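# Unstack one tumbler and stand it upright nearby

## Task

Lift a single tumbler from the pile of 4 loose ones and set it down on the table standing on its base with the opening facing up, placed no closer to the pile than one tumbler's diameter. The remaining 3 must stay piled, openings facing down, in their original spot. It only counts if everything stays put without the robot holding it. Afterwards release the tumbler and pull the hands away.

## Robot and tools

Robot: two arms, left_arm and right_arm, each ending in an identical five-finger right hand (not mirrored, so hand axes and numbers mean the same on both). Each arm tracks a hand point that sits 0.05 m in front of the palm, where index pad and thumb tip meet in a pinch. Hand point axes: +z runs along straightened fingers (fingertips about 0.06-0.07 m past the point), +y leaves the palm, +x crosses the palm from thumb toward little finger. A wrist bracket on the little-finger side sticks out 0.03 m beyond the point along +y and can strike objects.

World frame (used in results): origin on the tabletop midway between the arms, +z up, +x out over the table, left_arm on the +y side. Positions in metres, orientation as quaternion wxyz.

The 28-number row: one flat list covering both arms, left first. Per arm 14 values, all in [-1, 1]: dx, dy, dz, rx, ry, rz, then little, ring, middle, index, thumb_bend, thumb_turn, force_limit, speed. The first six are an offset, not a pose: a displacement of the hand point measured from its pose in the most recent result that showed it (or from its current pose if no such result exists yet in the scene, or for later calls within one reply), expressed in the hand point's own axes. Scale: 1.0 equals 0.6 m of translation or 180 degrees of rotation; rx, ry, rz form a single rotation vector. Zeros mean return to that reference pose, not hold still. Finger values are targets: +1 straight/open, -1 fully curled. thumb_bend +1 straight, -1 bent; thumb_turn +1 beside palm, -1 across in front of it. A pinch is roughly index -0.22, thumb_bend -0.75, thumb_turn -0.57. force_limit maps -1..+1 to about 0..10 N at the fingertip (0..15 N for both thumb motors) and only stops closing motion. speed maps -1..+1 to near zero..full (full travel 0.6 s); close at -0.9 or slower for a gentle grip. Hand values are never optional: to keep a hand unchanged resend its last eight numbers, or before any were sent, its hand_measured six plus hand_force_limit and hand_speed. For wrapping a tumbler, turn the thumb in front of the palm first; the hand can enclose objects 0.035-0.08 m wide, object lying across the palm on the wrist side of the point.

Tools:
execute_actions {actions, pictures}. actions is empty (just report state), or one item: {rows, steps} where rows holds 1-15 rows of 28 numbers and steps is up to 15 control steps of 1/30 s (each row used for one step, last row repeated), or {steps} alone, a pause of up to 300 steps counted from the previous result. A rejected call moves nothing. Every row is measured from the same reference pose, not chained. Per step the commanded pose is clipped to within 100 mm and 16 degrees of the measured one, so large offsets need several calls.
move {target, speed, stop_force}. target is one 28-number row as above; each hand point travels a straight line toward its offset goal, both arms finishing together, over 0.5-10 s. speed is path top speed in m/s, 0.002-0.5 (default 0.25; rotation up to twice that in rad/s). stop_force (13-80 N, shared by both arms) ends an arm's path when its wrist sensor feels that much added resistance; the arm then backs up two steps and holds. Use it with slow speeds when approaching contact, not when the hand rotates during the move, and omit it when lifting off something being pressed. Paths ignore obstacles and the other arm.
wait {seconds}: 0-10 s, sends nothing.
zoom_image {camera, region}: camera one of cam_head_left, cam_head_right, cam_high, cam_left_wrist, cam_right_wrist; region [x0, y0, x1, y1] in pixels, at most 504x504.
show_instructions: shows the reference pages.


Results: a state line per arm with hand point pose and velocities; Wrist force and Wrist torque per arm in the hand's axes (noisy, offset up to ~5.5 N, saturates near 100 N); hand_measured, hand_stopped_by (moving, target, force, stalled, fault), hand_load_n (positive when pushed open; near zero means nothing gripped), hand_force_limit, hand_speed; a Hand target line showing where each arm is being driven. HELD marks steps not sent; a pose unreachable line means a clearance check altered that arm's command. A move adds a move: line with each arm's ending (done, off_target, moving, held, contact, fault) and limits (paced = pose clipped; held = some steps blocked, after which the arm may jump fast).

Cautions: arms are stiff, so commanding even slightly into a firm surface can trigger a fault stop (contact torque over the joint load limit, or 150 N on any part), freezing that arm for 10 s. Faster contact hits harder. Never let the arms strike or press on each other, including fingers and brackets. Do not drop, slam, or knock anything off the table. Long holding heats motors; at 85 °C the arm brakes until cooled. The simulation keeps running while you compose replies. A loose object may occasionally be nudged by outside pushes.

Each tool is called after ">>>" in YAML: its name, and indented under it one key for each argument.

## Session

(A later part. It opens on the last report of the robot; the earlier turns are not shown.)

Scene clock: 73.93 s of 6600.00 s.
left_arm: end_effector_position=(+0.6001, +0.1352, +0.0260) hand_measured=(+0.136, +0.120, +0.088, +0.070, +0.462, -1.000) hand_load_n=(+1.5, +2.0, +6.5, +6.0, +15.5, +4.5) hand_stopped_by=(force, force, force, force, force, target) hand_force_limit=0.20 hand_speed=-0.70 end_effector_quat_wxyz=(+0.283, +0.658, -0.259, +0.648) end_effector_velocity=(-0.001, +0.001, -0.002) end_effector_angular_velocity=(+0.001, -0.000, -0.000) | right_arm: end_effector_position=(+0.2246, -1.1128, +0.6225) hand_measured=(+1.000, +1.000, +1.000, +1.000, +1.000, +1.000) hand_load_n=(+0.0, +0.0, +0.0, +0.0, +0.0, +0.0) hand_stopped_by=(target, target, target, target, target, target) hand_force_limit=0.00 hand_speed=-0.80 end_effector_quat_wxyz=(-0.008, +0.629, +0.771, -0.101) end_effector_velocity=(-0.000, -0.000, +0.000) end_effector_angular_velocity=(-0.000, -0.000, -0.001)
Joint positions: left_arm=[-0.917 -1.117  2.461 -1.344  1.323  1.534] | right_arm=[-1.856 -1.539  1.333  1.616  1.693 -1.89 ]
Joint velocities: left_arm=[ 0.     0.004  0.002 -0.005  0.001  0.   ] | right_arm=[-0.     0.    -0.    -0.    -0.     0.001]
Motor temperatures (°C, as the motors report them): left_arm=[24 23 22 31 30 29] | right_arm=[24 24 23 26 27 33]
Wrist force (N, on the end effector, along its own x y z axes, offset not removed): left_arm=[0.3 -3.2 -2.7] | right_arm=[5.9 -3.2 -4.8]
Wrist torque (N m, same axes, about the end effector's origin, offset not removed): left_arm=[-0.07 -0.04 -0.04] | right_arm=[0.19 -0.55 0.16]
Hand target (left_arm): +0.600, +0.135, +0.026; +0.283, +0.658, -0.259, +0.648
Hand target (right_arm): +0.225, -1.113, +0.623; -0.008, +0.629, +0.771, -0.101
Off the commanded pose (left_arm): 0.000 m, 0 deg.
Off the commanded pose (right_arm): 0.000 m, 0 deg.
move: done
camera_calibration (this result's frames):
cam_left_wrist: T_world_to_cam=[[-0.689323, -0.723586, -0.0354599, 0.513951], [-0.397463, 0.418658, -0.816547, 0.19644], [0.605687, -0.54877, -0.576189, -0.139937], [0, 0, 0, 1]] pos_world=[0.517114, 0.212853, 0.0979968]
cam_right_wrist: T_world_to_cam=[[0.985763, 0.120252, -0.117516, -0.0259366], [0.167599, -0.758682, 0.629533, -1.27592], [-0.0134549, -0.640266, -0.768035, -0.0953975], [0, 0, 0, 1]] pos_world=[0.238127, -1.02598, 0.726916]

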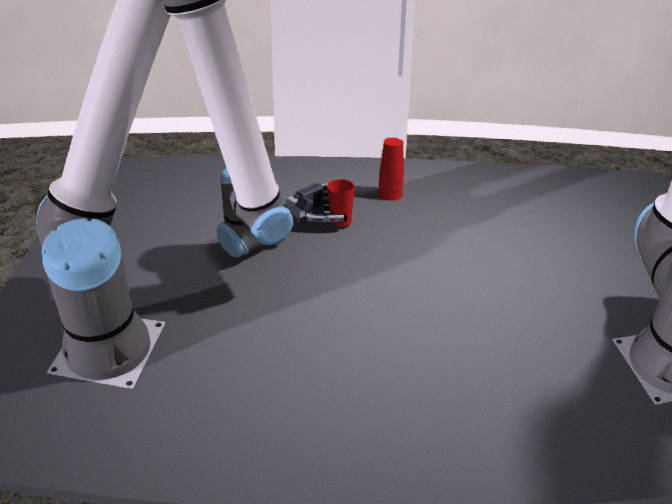

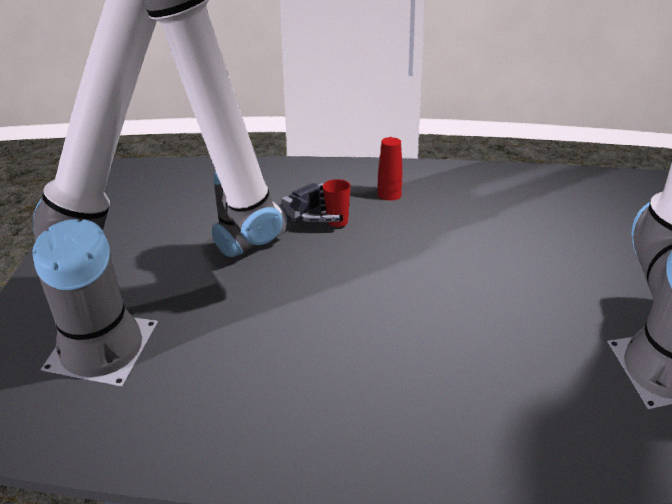

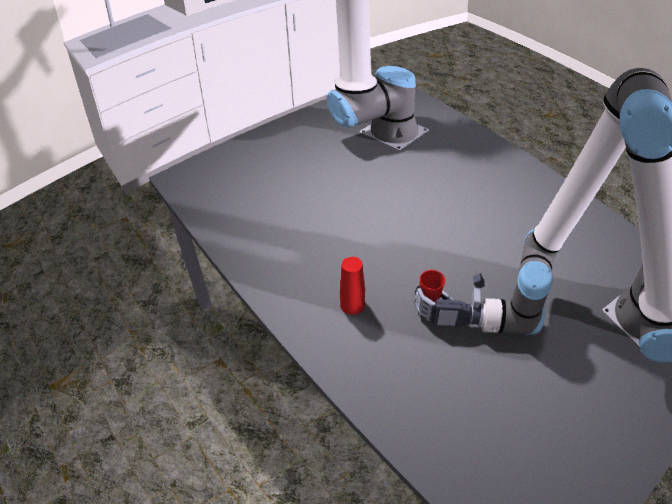

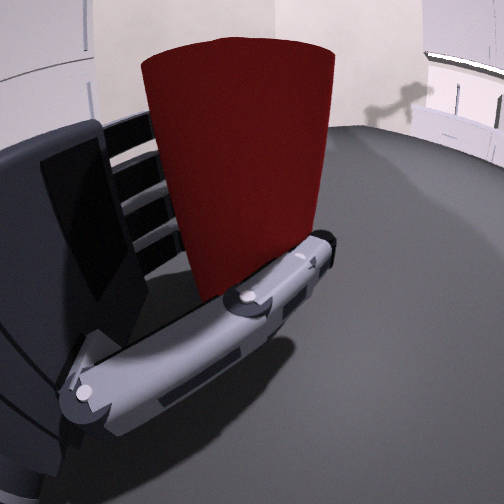

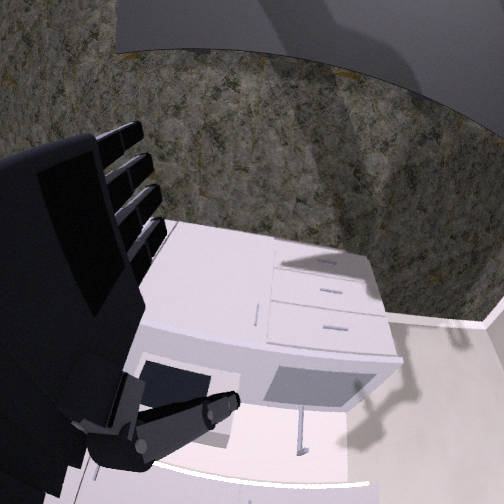

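Unclear contact; a bit more.

>>> move:
  target: [-0.008,0,0,0,0,0,-1,-1,-1,-1,-1,-1,0.2,-0.7,0,0,0,0,0,0,1,1,1,1,1,1,0,-0.8]
  speed: 0.005
  stop_force: 13

Scene clock: 77.00 s of 6600.00 s.
left_arm: end_effector_position=(+0.6000, +0.1351, +0.0213) hand_measured=(+0.136, +0.120, +0.088, +0.070, +0.462, -1.000) hand_load_n=(+1.5, +2.0, +6.5, +6.0, +15.5, +4.5) hand_stopped_by=(force, force, force, force, force, target) hand_force_limit=0.20 hand_speed=-0.70 end_effector_quat_wxyz=(+0.283, +0.658, -0.259, +0.648) end_effector_velocity=(-0.000, +0.000, -0.002) end_effector_angular_velocity=(+0.001, +0.001, -0.001) | right_arm: end_effector_position=(+0.2246, -1.1128, +0.6225) hand_measured=(+1.000, +1.000, +1.000, +1.000, +1.000, +1.000) hand_load_n=(+0.0, +0.0, +0.0, +0.0, +0.0, +0.0) hand_stopped_by=(target, target, target, target, target, target) hand_force_limit=0.00 hand_speed=-0.80 end_effector_quat_wxyz=(-0.008, +0.629, +0.771, -0.101) end_effector_velocity=(+0.000, +0.000, -0.000) end_effector_angular_velocity=(+0.001, +0.000, +0.002)
Joint positions: left_arm=[-0.918 -1.105  2.46  -1.355  1.323  1.534] | right_arm=[-1.856 -1.539  1.333  1.616  1.693 -1.89 ]
Joint velocities: left_arm=[-0.     0.004  0.    -0.002  0.001 -0.   ] | right_arm=[ 0.     0.     0.    -0.     0.    -0.002]
Motor temperatures (°C, as the motors report them): left_arm=[24 23 22 31 30 29] | right_arm=[24 24 23 26 27 33]
Wrist force (N, on the end effector, along its own x y z axes, offset not removed): left_arm=[-1.3 -4.3 -3.6] | right_arm=[1.5 -1.2 -0.2]
Wrist torque (N m, same axes, about the end effector's origin, offset not removed): left_arm=[-0.25 0.19 -0.05] | right_arm=[0.07 -0.26 -0.37]
Hand target (left_arm): +0.600, +0.135, +0.021; +0.283, +0.658, -0.259, +0.648
Hand target (right_arm): +0.225, -1.113, +0.623; -0.008, +0.629, +0.771, -0.101
Off the commanded pose (left_arm): 0.000 m, 0 deg.
Off the commanded pose (right_arm): 0.000 m, 0 deg.
move: done
camera_calibration (this result's frames):
cam_left_wrist: T_world_to_cam=[[-0.689323, -0.723585, -0.0354619, 0.513613], [-0.39747, 0.418667, -0.816539, 0.192618], [0.605682, -0.548765, -0.5762, -0.142619], [0, 0, 0, 1]] pos_world=[0.516987, 0.212736, 0.0933164]
cam_right_wrist: T_world_to_cam=[[0.985763, 0.120252, -0.117516, -0.0259363], [0.167599, -0.758682, 0.629533, -1.27592], [-0.0134546, -0.640266, -0.768035, -0.0953975], [0, 0, 0, 1]] pos_world=[0.238127, -1.02598, 0.726916]

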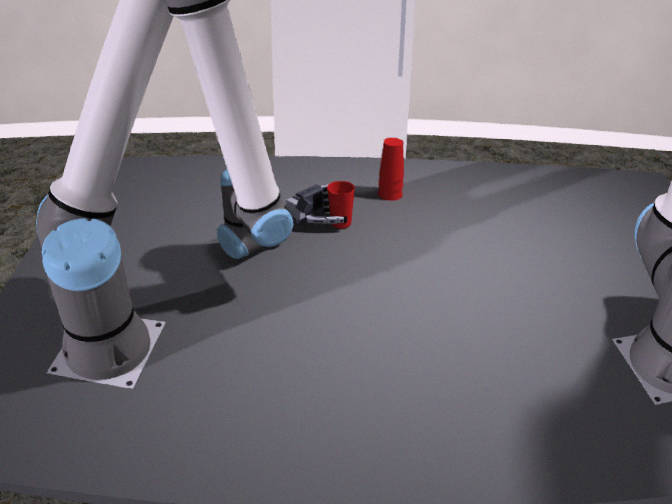

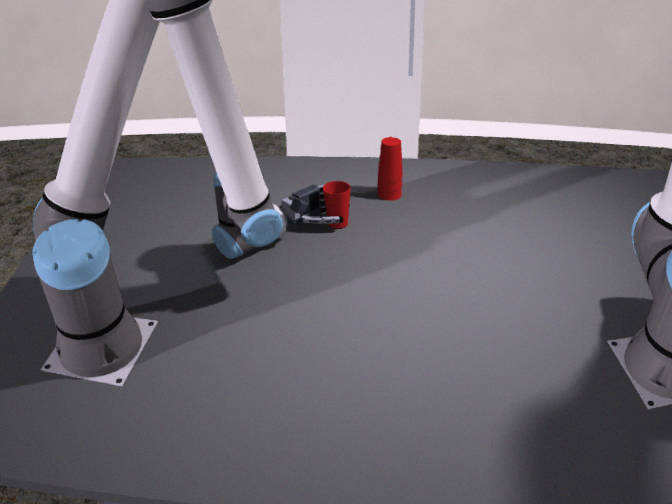

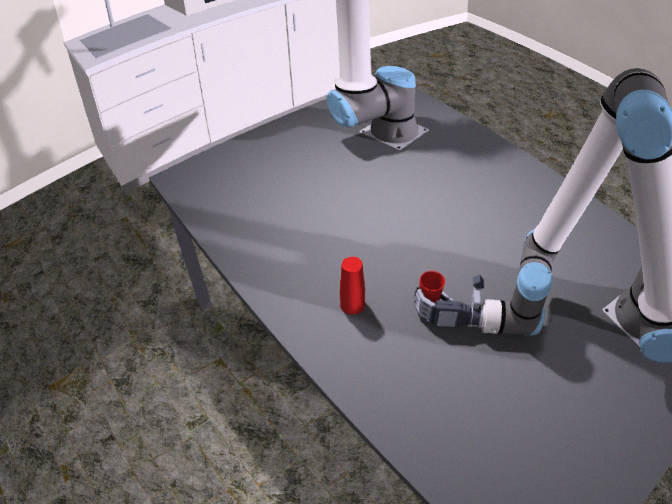

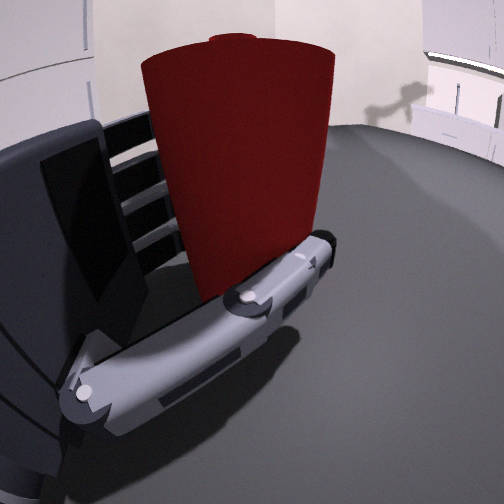

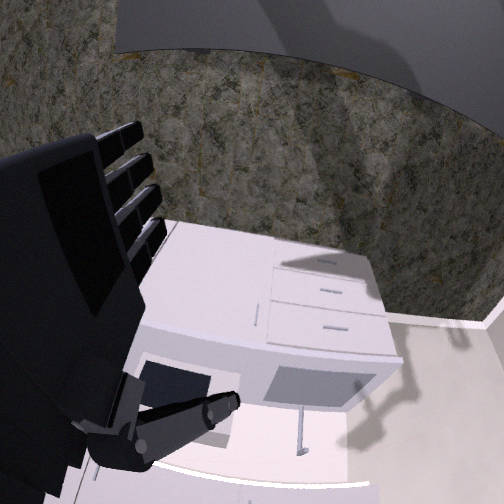

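>>> move:
  target: [-0.01,0,0,0,0,0,-1,-1,-1,-1,-1,-1,0.2,-0.7,0,0,0,0,0,0,1,1,1,1,1,1,0,-0.8]
  speed: 0.004
  stop_force: 13

Scene clock: 90.53 s of 6600.00 s.
left_arm: end_effector_position=(+0.5999, +0.1349, +0.0180) hand_measured=(+0.136, +0.120, +0.088, +0.070, +0.462, -1.000) hand_load_n=(+2.0, +3.0, +6.0, +4.0, +15.0, +1.0) hand_stopped_by=(force, force, force, force, force, target) hand_force_limit=0.20 hand_speed=-0.70 end_effector_quat_wxyz=(+0.284, +0.658, -0.259, +0.648) end_effector_velocity=(+0.000, -0.000, +0.000) end_effector_angular_velocity=(-0.001, +0.000, +0.001) | right_arm: end_effector_position=(+0.2246, -1.1128, +0.6225) hand_measured=(+1.000, +1.000, +1.000, +1.000, +1.000, +1.000) hand_load_n=(+0.0, +0.0, +0.0, +0.0, +0.0, +0.0) hand_stopped_by=(target, target, target, target, target, target) hand_force_limit=0.00 hand_speed=-0.80 end_effector_quat_wxyz=(-0.008, +0.629, +0.771, -0.101) end_effector_velocity=(+0.000, -0.000, +0.000) end_effector_angular_velocity=(-0.000, +0.000, +0.000)
Joint positions: left_arm=[-0.918 -1.096  2.46  -1.365  1.323  1.534] | right_arm=[-1.856 -1.539  1.333  1.616  1.693 -1.89 ]
Joint velocities: left_arm=[ 0.    -0.    -0.     0.    -0.001 -0.001] | right_arm=[ 0.  0. -0.  0.  0. -0.]
Motor temperatures (°C, as the motors report them): left_arm=[24 23 22 31 30 29] | right_arm=[24 24 23 26 27 33]
Wrist force (N, on the end effector, along its own x y z axes, offset not removed): left_arm=[3.6 -1.6 -1.4] | right_arm=[4.0 -2.2 -4.2]
Wrist torque (N m, same axes, about the end effector's origin, offset not removed): left_arm=[-0.06 -0.07 -0.11] | right_arm=[-0.08 -0.18 -0.04]
Hand target (left_arm): +0.600, +0.135, +0.018; +0.284, +0.658, -0.259, +0.648
Hand target (right_arm): +0.225, -1.113, +0.623; -0.008, +0.629, +0.771, -0.101
Off the commanded pose (left_arm): 0.003 m, 0 deg.
Off the commanded pose (right_arm): 0.000 m, 0 deg.
FORCE FAULT: contact force on the left arm reached its limit, and that arm stopped for 10 seconds. The contact can be on any part of that arm, not only on its tool. That arm's remaining commands of this call were not run. That arm holds still and accepts commands again. Move the arm away from the contact; if what it grips holds it there, let go first. Pushing or pulling that hard again can fault the arm again.
move: fault (left_arm)
camera_calibration (this result's frames):
cam_left_wrist: T_world_to_cam=[[-0.689319, -0.723598, -0.0352985, 0.513312], [-0.397242, 0.418271, -0.816852, 0.189874], [0.605837, -0.549049, -0.575766, -0.144684], [0, 0, 0, 1]] pos_world=[0.516916, 0.212574, 0.0899137]
cam_right_wrist: T_world_to_cam=[[0.985763, 0.120252, -0.117516, -0.0259365], [0.167599, -0.758682, 0.629533, -1.27592], [-0.0134548, -0.640266, -0.768035, -0.0953976], [0, 0, 0, 1]] pos_world=[0.238127, -1.02598, 0.726916]

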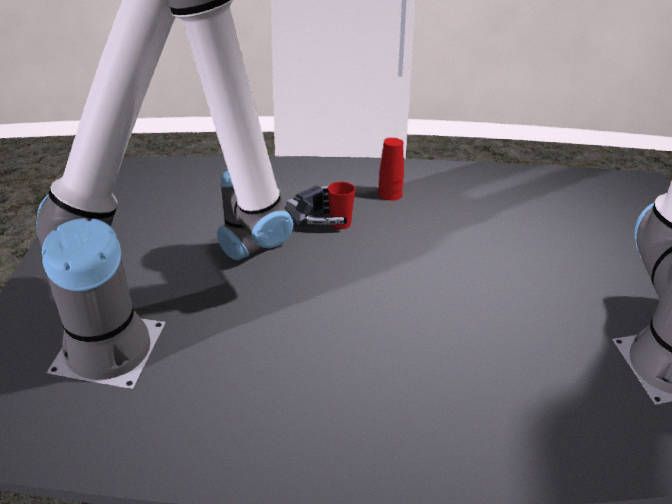

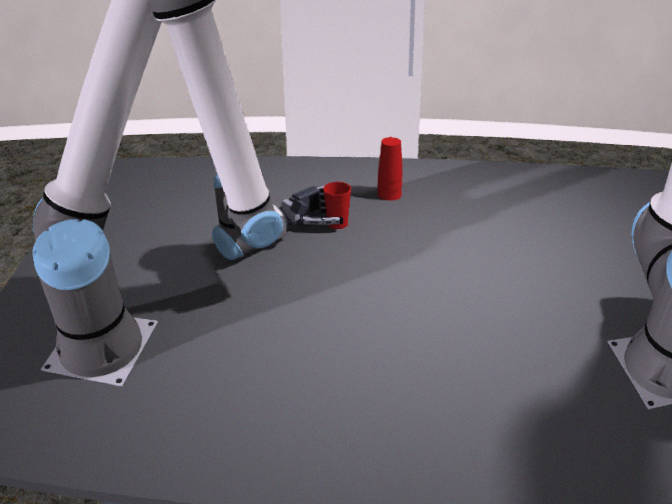

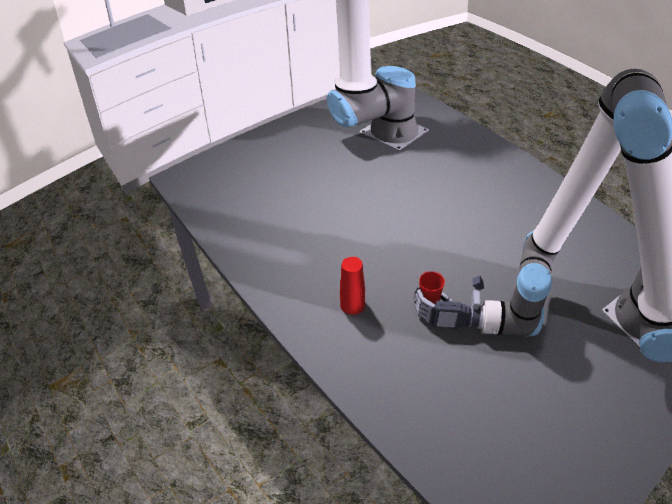

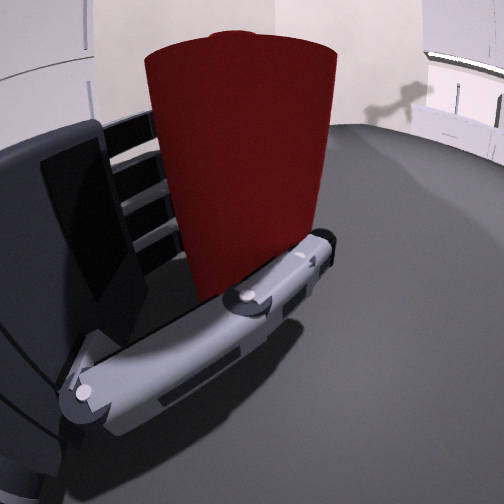

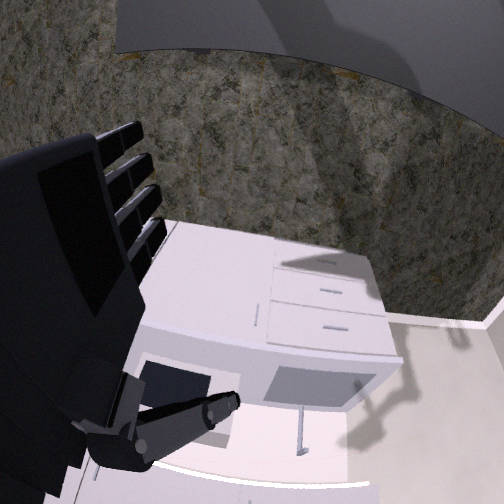

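Probably the wrist link hit the table; cup shifted up slightly so is down. Release, lifting slightly.

>>> move:
  target: [0.004,0,0,0,0,0,1,1,1,1,1,-1,0.2,-0.5,0,0,0,0,0,0,1,1,1,1,1,1,0,-0.8]
  speed: 0.01

>>> move:
  target: [0.015,-0.015,-0.2,0,0,0,1,1,1,1,1,-1,0.2,-0.5,0,0,0,0,0,0,1,1,1,1,1,1,0,-0.8]
  speed: 0.06

>>> move:
  target: [0.25,0,-0.2,0,0,0,1,1,1,1,1,-1,0.2,-0.5,0,0,0,0,0,0,1,1,1,1,1,1,0,-0.8]

Scene clock: 94.87 s of 6600.00 s.
left_arm: end_effector_position=(+0.6000, +0.1350, +0.0204) hand_measured=(+1.000, +1.000, +1.000, +1.000, +1.000, -1.000) hand_load_n=(+0.0, +0.0, +0.0, +0.0, +0.0, +0.0) hand_stopped_by=(target, target, target, target, target, target) hand_force_limit=0.20 hand_speed=-0.50 end_effector_quat_wxyz=(+0.284, +0.658, -0.259, +0.648) end_effector_velocity=(+0.000, +0.000, -0.001) end_effector_angular_velocity=(+0.001, +0.000, -0.000) | right_arm: end_effector_position=(+0.2246, -1.1128, +0.6225) hand_measured=(+1.000, +1.000, +1.000, +1.000, +1.000, +1.000) hand_load_n=(+0.0, +0.0, +0.0, +0.0, +0.0, +0.0) hand_stopped_by=(target, target, target, target, target, target) hand_force_limit=0.00 hand_speed=-0.80 end_effector_quat_wxyz=(-0.008, +0.629, +0.771, -0.101) end_effector_velocity=(-0.000, +0.000, +0.000) end_effector_angular_velocity=(-0.001, +0.001, -0.000)
Joint positions: left_arm=[-0.918 -1.102  2.46  -1.359  1.323  1.534] | right_arm=[-1.856 -1.539  1.333  1.616  1.693 -1.89 ]
Joint velocities: left_arm=[ 0.001  0.001 -0.001  0.     0.001  0.001] | right_arm=[-0.    -0.    -0.001 -0.     0.001  0.   ]
Motor temperatures (°C, as the motors report them): left_arm=[24 23 22 31 30 29] | right_arm=[24 24 23 26 27 33]
Wrist force (N, on the end effector, along its own x y z axes, offset not removed): left_arm=[-0.1 -2.8 -1.4] | right_arm=[-0.2 2.3 -4.2]
Wrist torque (N m, same axes, about the end effector's origin, offset not removed): left_arm=[-0.08 0.04 -0.08] | right_arm=[0.69 0.30 -0.32]
Hand target (left_arm): +0.600, +0.135, +0.020; +0.284, +0.658, -0.259, +0.648
Hand target (right_arm): +0.225, -1.113, +0.623; -0.008, +0.629, +0.771, -0.101
Off the commanded pose (left_arm): 0.000 m, 0 deg.
Off the commanded pose (right_arm): 0.000 m, 0 deg.
move: done
camera_calibration (this result's frames):
cam_left_wrist: T_world_to_cam=[[-0.689319, -0.723597, -0.0352985, 0.513485], [-0.397242, 0.418272, -0.816852, 0.191832], [0.605836, -0.54905, -0.575766, -0.143307], [0, 0, 0, 1]] pos_world=[0.51698, 0.212636, 0.092313]
cam_right_wrist: T_world_to_cam=[[0.985763, 0.120252, -0.117516, -0.0259363], [0.167599, -0.758682, 0.629533, -1.27592], [-0.0134548, -0.640266, -0.768035, -0.0953976], [0, 0, 0, 1]] pos_world=[0.238127, -1.02598, 0.726916]

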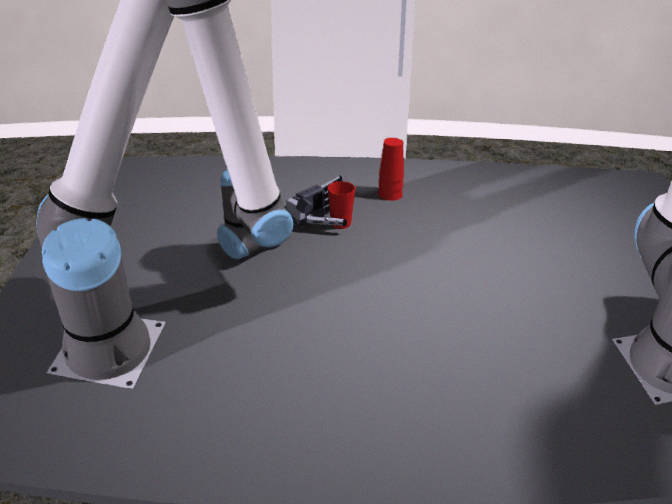

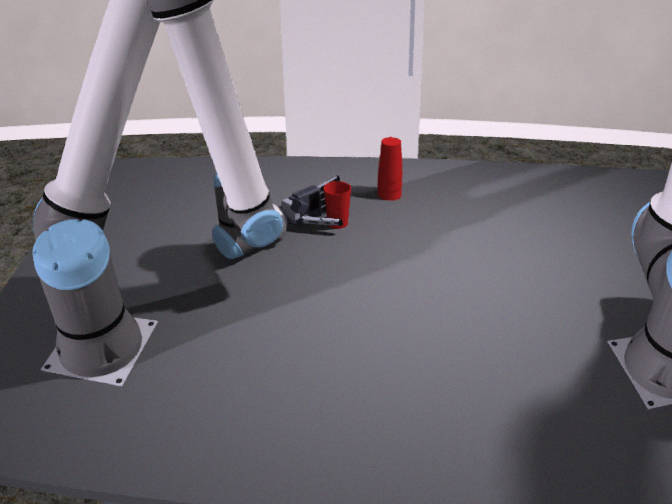

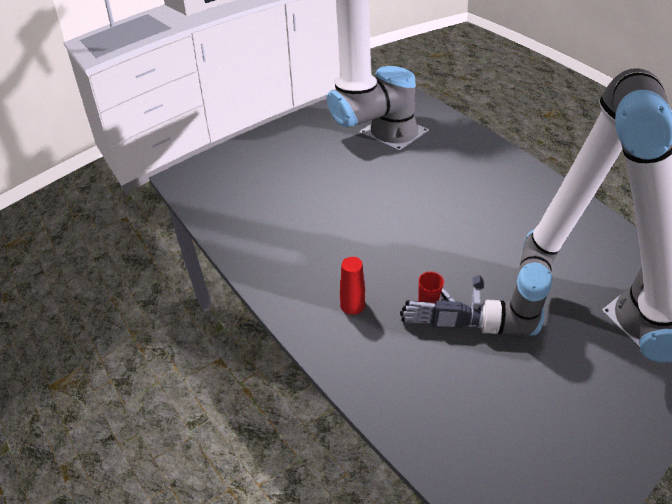

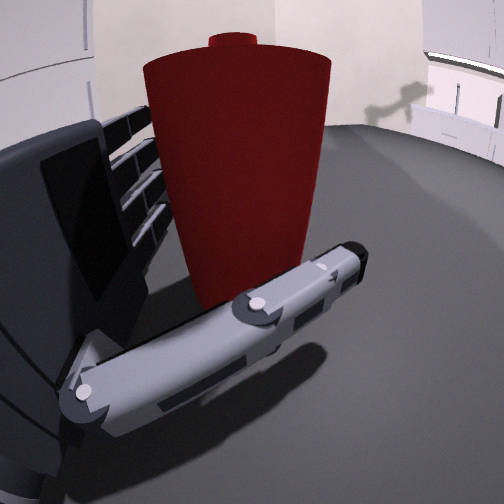

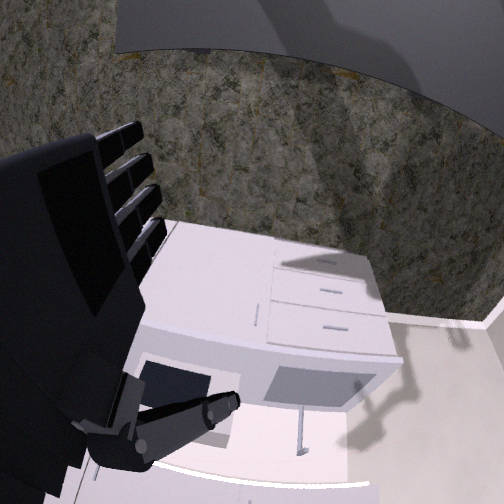

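Scene clock: 97.33 s of 6600.00 s.
left_arm: end_effector_position=(+0.5220, +0.2264, +0.0290) hand_measured=(+1.000, +1.000, +1.000, +1.000, +1.000, -1.000) hand_load_n=(+0.0, +0.0, +0.0, +0.0, +0.0, +0.0) hand_stopped_by=(target, target, target, target, target, target) hand_force_limit=0.20 hand_speed=-0.50 end_effector_quat_wxyz=(+0.284, +0.658, -0.259, +0.648) end_effector_velocity=(-0.001, +0.002, -0.000) end_effector_angular_velocity=(+0.000, +0.000, +0.002) | right_arm: end_effector_position=(+0.2246, -1.1128, +0.6225) hand_measured=(+1.000, +1.000, +1.000, +1.000, +1.000, +1.000) hand_load_n=(+0.0, +0.0, +0.0, +0.0, +0.0, +0.0) hand_stopped_by=(target, target, target, target, target, target) hand_force_limit=0.00 hand_speed=-0.80 end_effector_quat_wxyz=(-0.008, +0.629, +0.771, -0.101) end_effector_velocity=(+0.000, -0.000, +0.000) end_effector_angular_velocity=(-0.001, -0.000, -0.001)
Joint positions: left_arm=[-0.993 -1.183  2.693 -1.51   1.248  1.534] | right_arm=[-1.856 -1.539  1.333  1.616  1.693 -1.89 ]
Joint velocities: left_arm=[-0.002  0.     0.003 -0.003 -0.003  0.   ] | right_arm=[-0.     0.    -0.    -0.    -0.     0.001]
Motor temperatures (°C, as the motors report them): left_arm=[24 23 22 31 30 29] | right_arm=[24 24 23 26 27 33]
Wrist force (N, on the end effector, along its own x y z axes, offset not removed): left_arm=[0.0 -3.3 -4.6] | right_arm=[1.3 -0.3 -0.6]
Wrist torque (N m, same axes, about the end effector's origin, offset not removed): left_arm=[0.10 0.01 -0.01] | right_arm=[0.26 0.01 -0.25]
Hand target (left_arm): +0.522, +0.227, +0.029; +0.284, +0.658, -0.259, +0.648
Hand target (right_arm): +0.225, -1.113, +0.623; -0.008, +0.629, +0.771, -0.101
Off the commanded pose (left_arm): 0.000 m, 0 deg.
Off the commanded pose (right_arm): 0.000 m, 0 deg.
move: done
camera_calibration (this result's frames):
cam_left_wrist: T_world_to_cam=[[-0.689341, -0.72358, -0.0352252, 0.526228], [-0.397285, 0.418251, -0.816842, 0.129748], [0.605783, -0.549088, -0.575785, -0.0408507], [0, 0, 0, 1]] pos_world=[0.439044, 0.30407, 0.100999]
cam_right_wrist: T_world_to_cam=[[0.985763, 0.120252, -0.117516, -0.0259363], [0.167599, -0.758682, 0.629533, -1.27592], [-0.0134548, -0.640266, -0.768035, -0.0953975], [0, 0, 0, 1]] pos_world=[0.238127, -1.02598, 0.726916]

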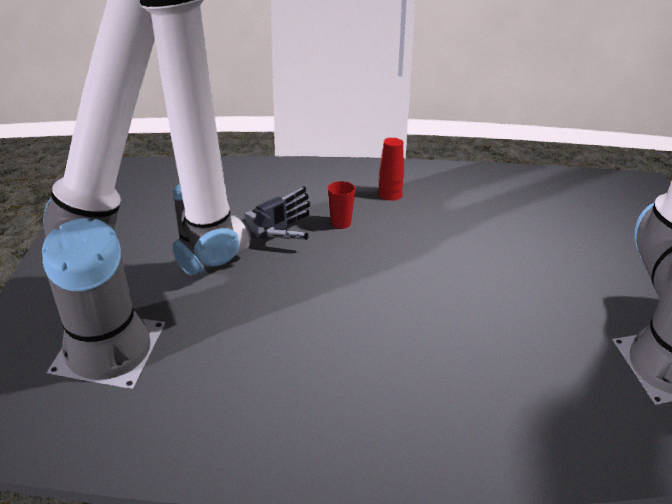

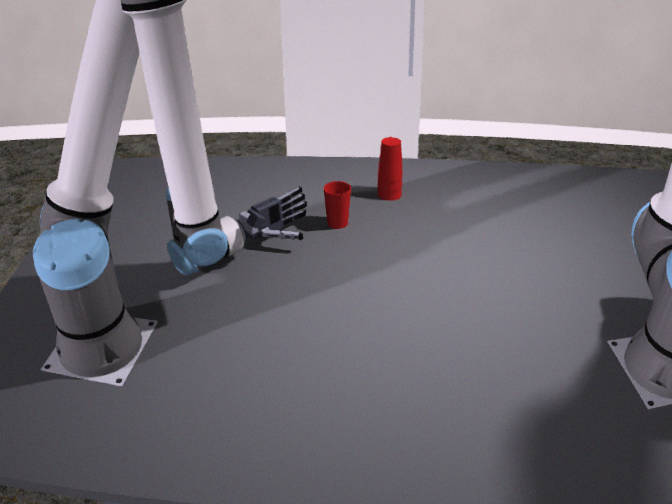

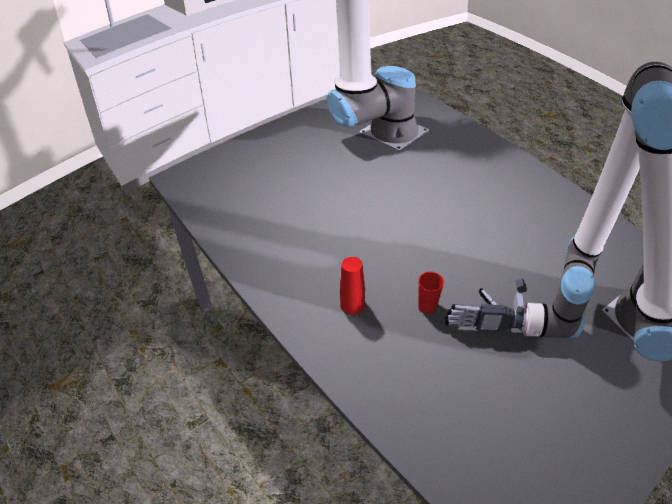

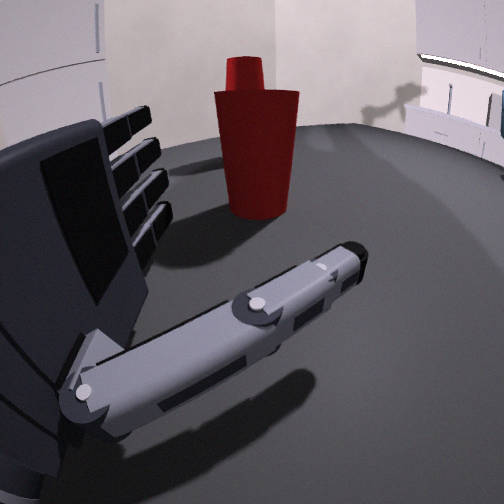

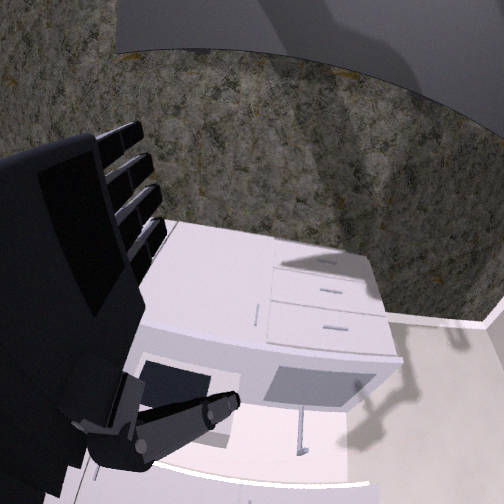

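Scene clock: 98.43 s of 6600.00 s.
left_arm: end_effector_position=(+0.4687, +0.2880, +0.1235) hand_measured=(+1.000, +1.000, +1.000, +1.000, +1.000, -1.000) hand_load_n=(+0.0, +0.0, +0.0, +0.0, +0.0, +0.0) hand_stopped_by=(target, target, target, target, target, target) hand_force_limit=0.20 hand_speed=-0.50 end_effector_quat_wxyz=(+0.291, +0.649, -0.258, +0.654) end_effector_velocity=(-0.000, +0.000, +0.000) end_effector_angular_velocity=(+0.000, -0.001, -0.001) | right_arm: end_effector_position=(+0.2246, -1.1128, +0.6225) hand_measured=(+1.000, +1.000, +1.000, +1.000, +1.000, +1.000) hand_load_n=(+0.0, +0.0, +0.0, +0.0, +0.0, +0.0) hand_stopped_by=(target, target, target, target, target, target) hand_force_limit=0.00 hand_speed=-0.80 end_effector_quat_wxyz=(-0.008, +0.629, +0.771, -0.101) end_effector_velocity=(+0.000, +0.000, +0.000) end_effector_angular_velocity=(-0.000, -0.002, -0.000)
Joint positions: left_arm=[-1.092 -1.664  2.831 -1.193  1.159  1.541] | right_arm=[-1.856 -1.539  1.333  1.616  1.693 -1.89 ]
Joint velocities: left_arm=[ 0.    -0.001  0.001 -0.     0.001  0.001] | right_arm=[-0.    -0.     0.    -0.    -0.002  0.001]
Motor temperatures (°C, as the motors report them): left_arm=[24 23 22 31 30 29] | right_arm=[24 24 23 26 27 33]
Wrist force (N, on the end effector, along its own x y z axes, offset not removed): left_arm=[-2.6 -1.0 -3.2] | right_arm=[3.5 5.8 1.6]
Wrist torque (N m, same axes, about the end effector's origin, offset not removed): left_arm=[0.24 0.44 -0.08] | right_arm=[1.14 -0.13 0.11]
Hand target (left_arm): +0.469, +0.288, +0.124; +0.292, +0.649, -0.258, +0.654
Hand target (right_arm): +0.225, -1.113, +0.623; -0.008, +0.629, +0.771, -0.101
Off the commanded pose (left_arm): 0.068 m, 1 deg.
Off the commanded pose (right_arm): 0.000 m, 0 deg.
move: held (left_arm); limits=held; held on 10 of 33 steps (left_arm), including the last (left_arm)
pose unreachable (left arm): on one or more control steps of this call this arm could not follow its commanded pose, so it was not sent that pose on those steps. On the call's last step it was still not sent that pose. It may still have moved: this result reports where it is.
cause: the commanded pose would bring two parts of the arm too close to each other (joints 3 (elbow) to 5 (wrist 2) lie between them).
camera_calibration (this result's frames):
cam_left_wrist: T_world_to_cam=[[-0.696103, -0.717284, -0.030741, 0.538213], [-0.381743, 0.406055, -0.830296, 0.157836], [0.60804, -0.566236, -0.556474, 0.0811414], [0, 0, 0, 1]] pos_world=[0.385567, 0.367906, 0.192748]
cam_right_wrist: T_world_to_cam=[[0.985763, 0.120252, -0.117516, -0.0259363], [0.167599, -0.758682, 0.629533, -1.27592], [-0.0134548, -0.640266, -0.768035, -0.0953975], [0, 0, 0, 1]] pos_world=[0.238127, -1.02598, 0.726916]

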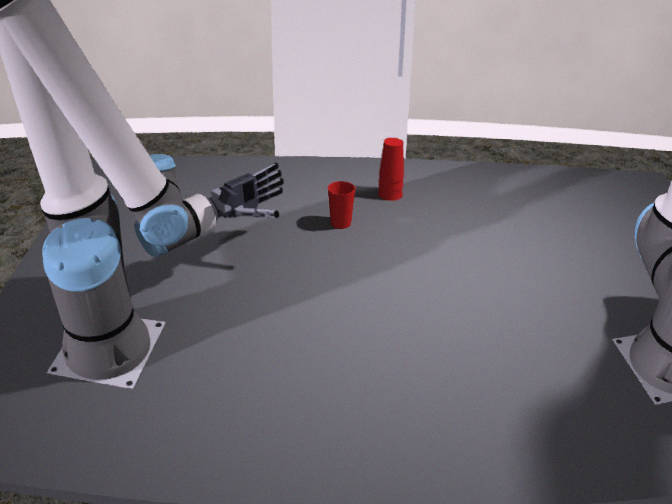

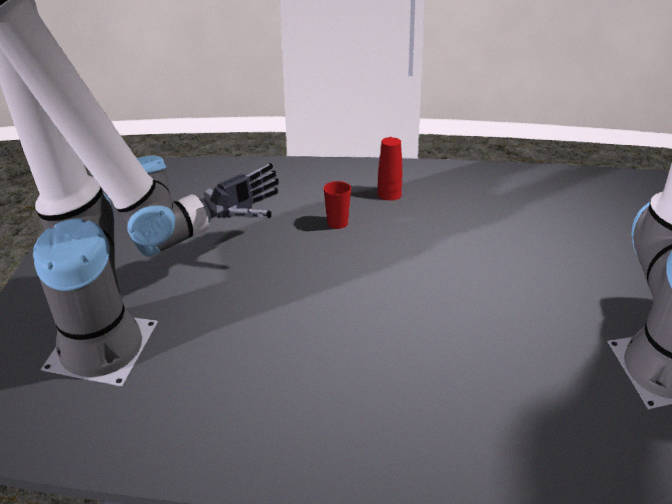

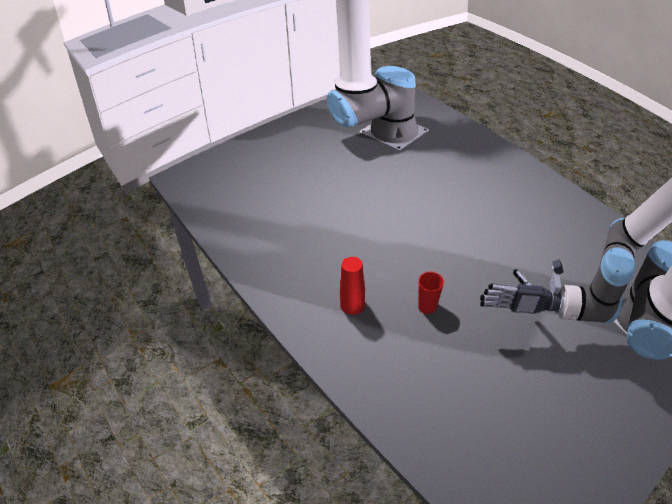

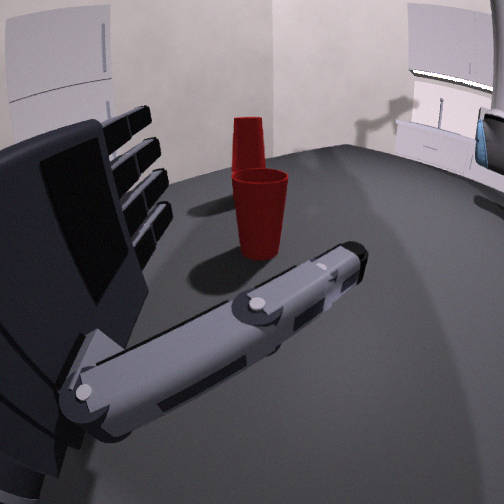

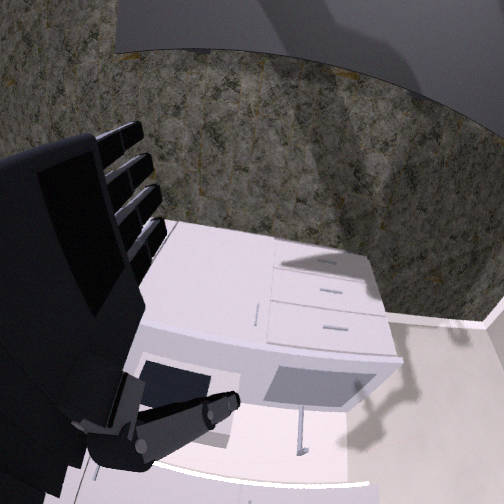

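>>> finished_scene:
  scene: 2

The scene is finished: the task was done.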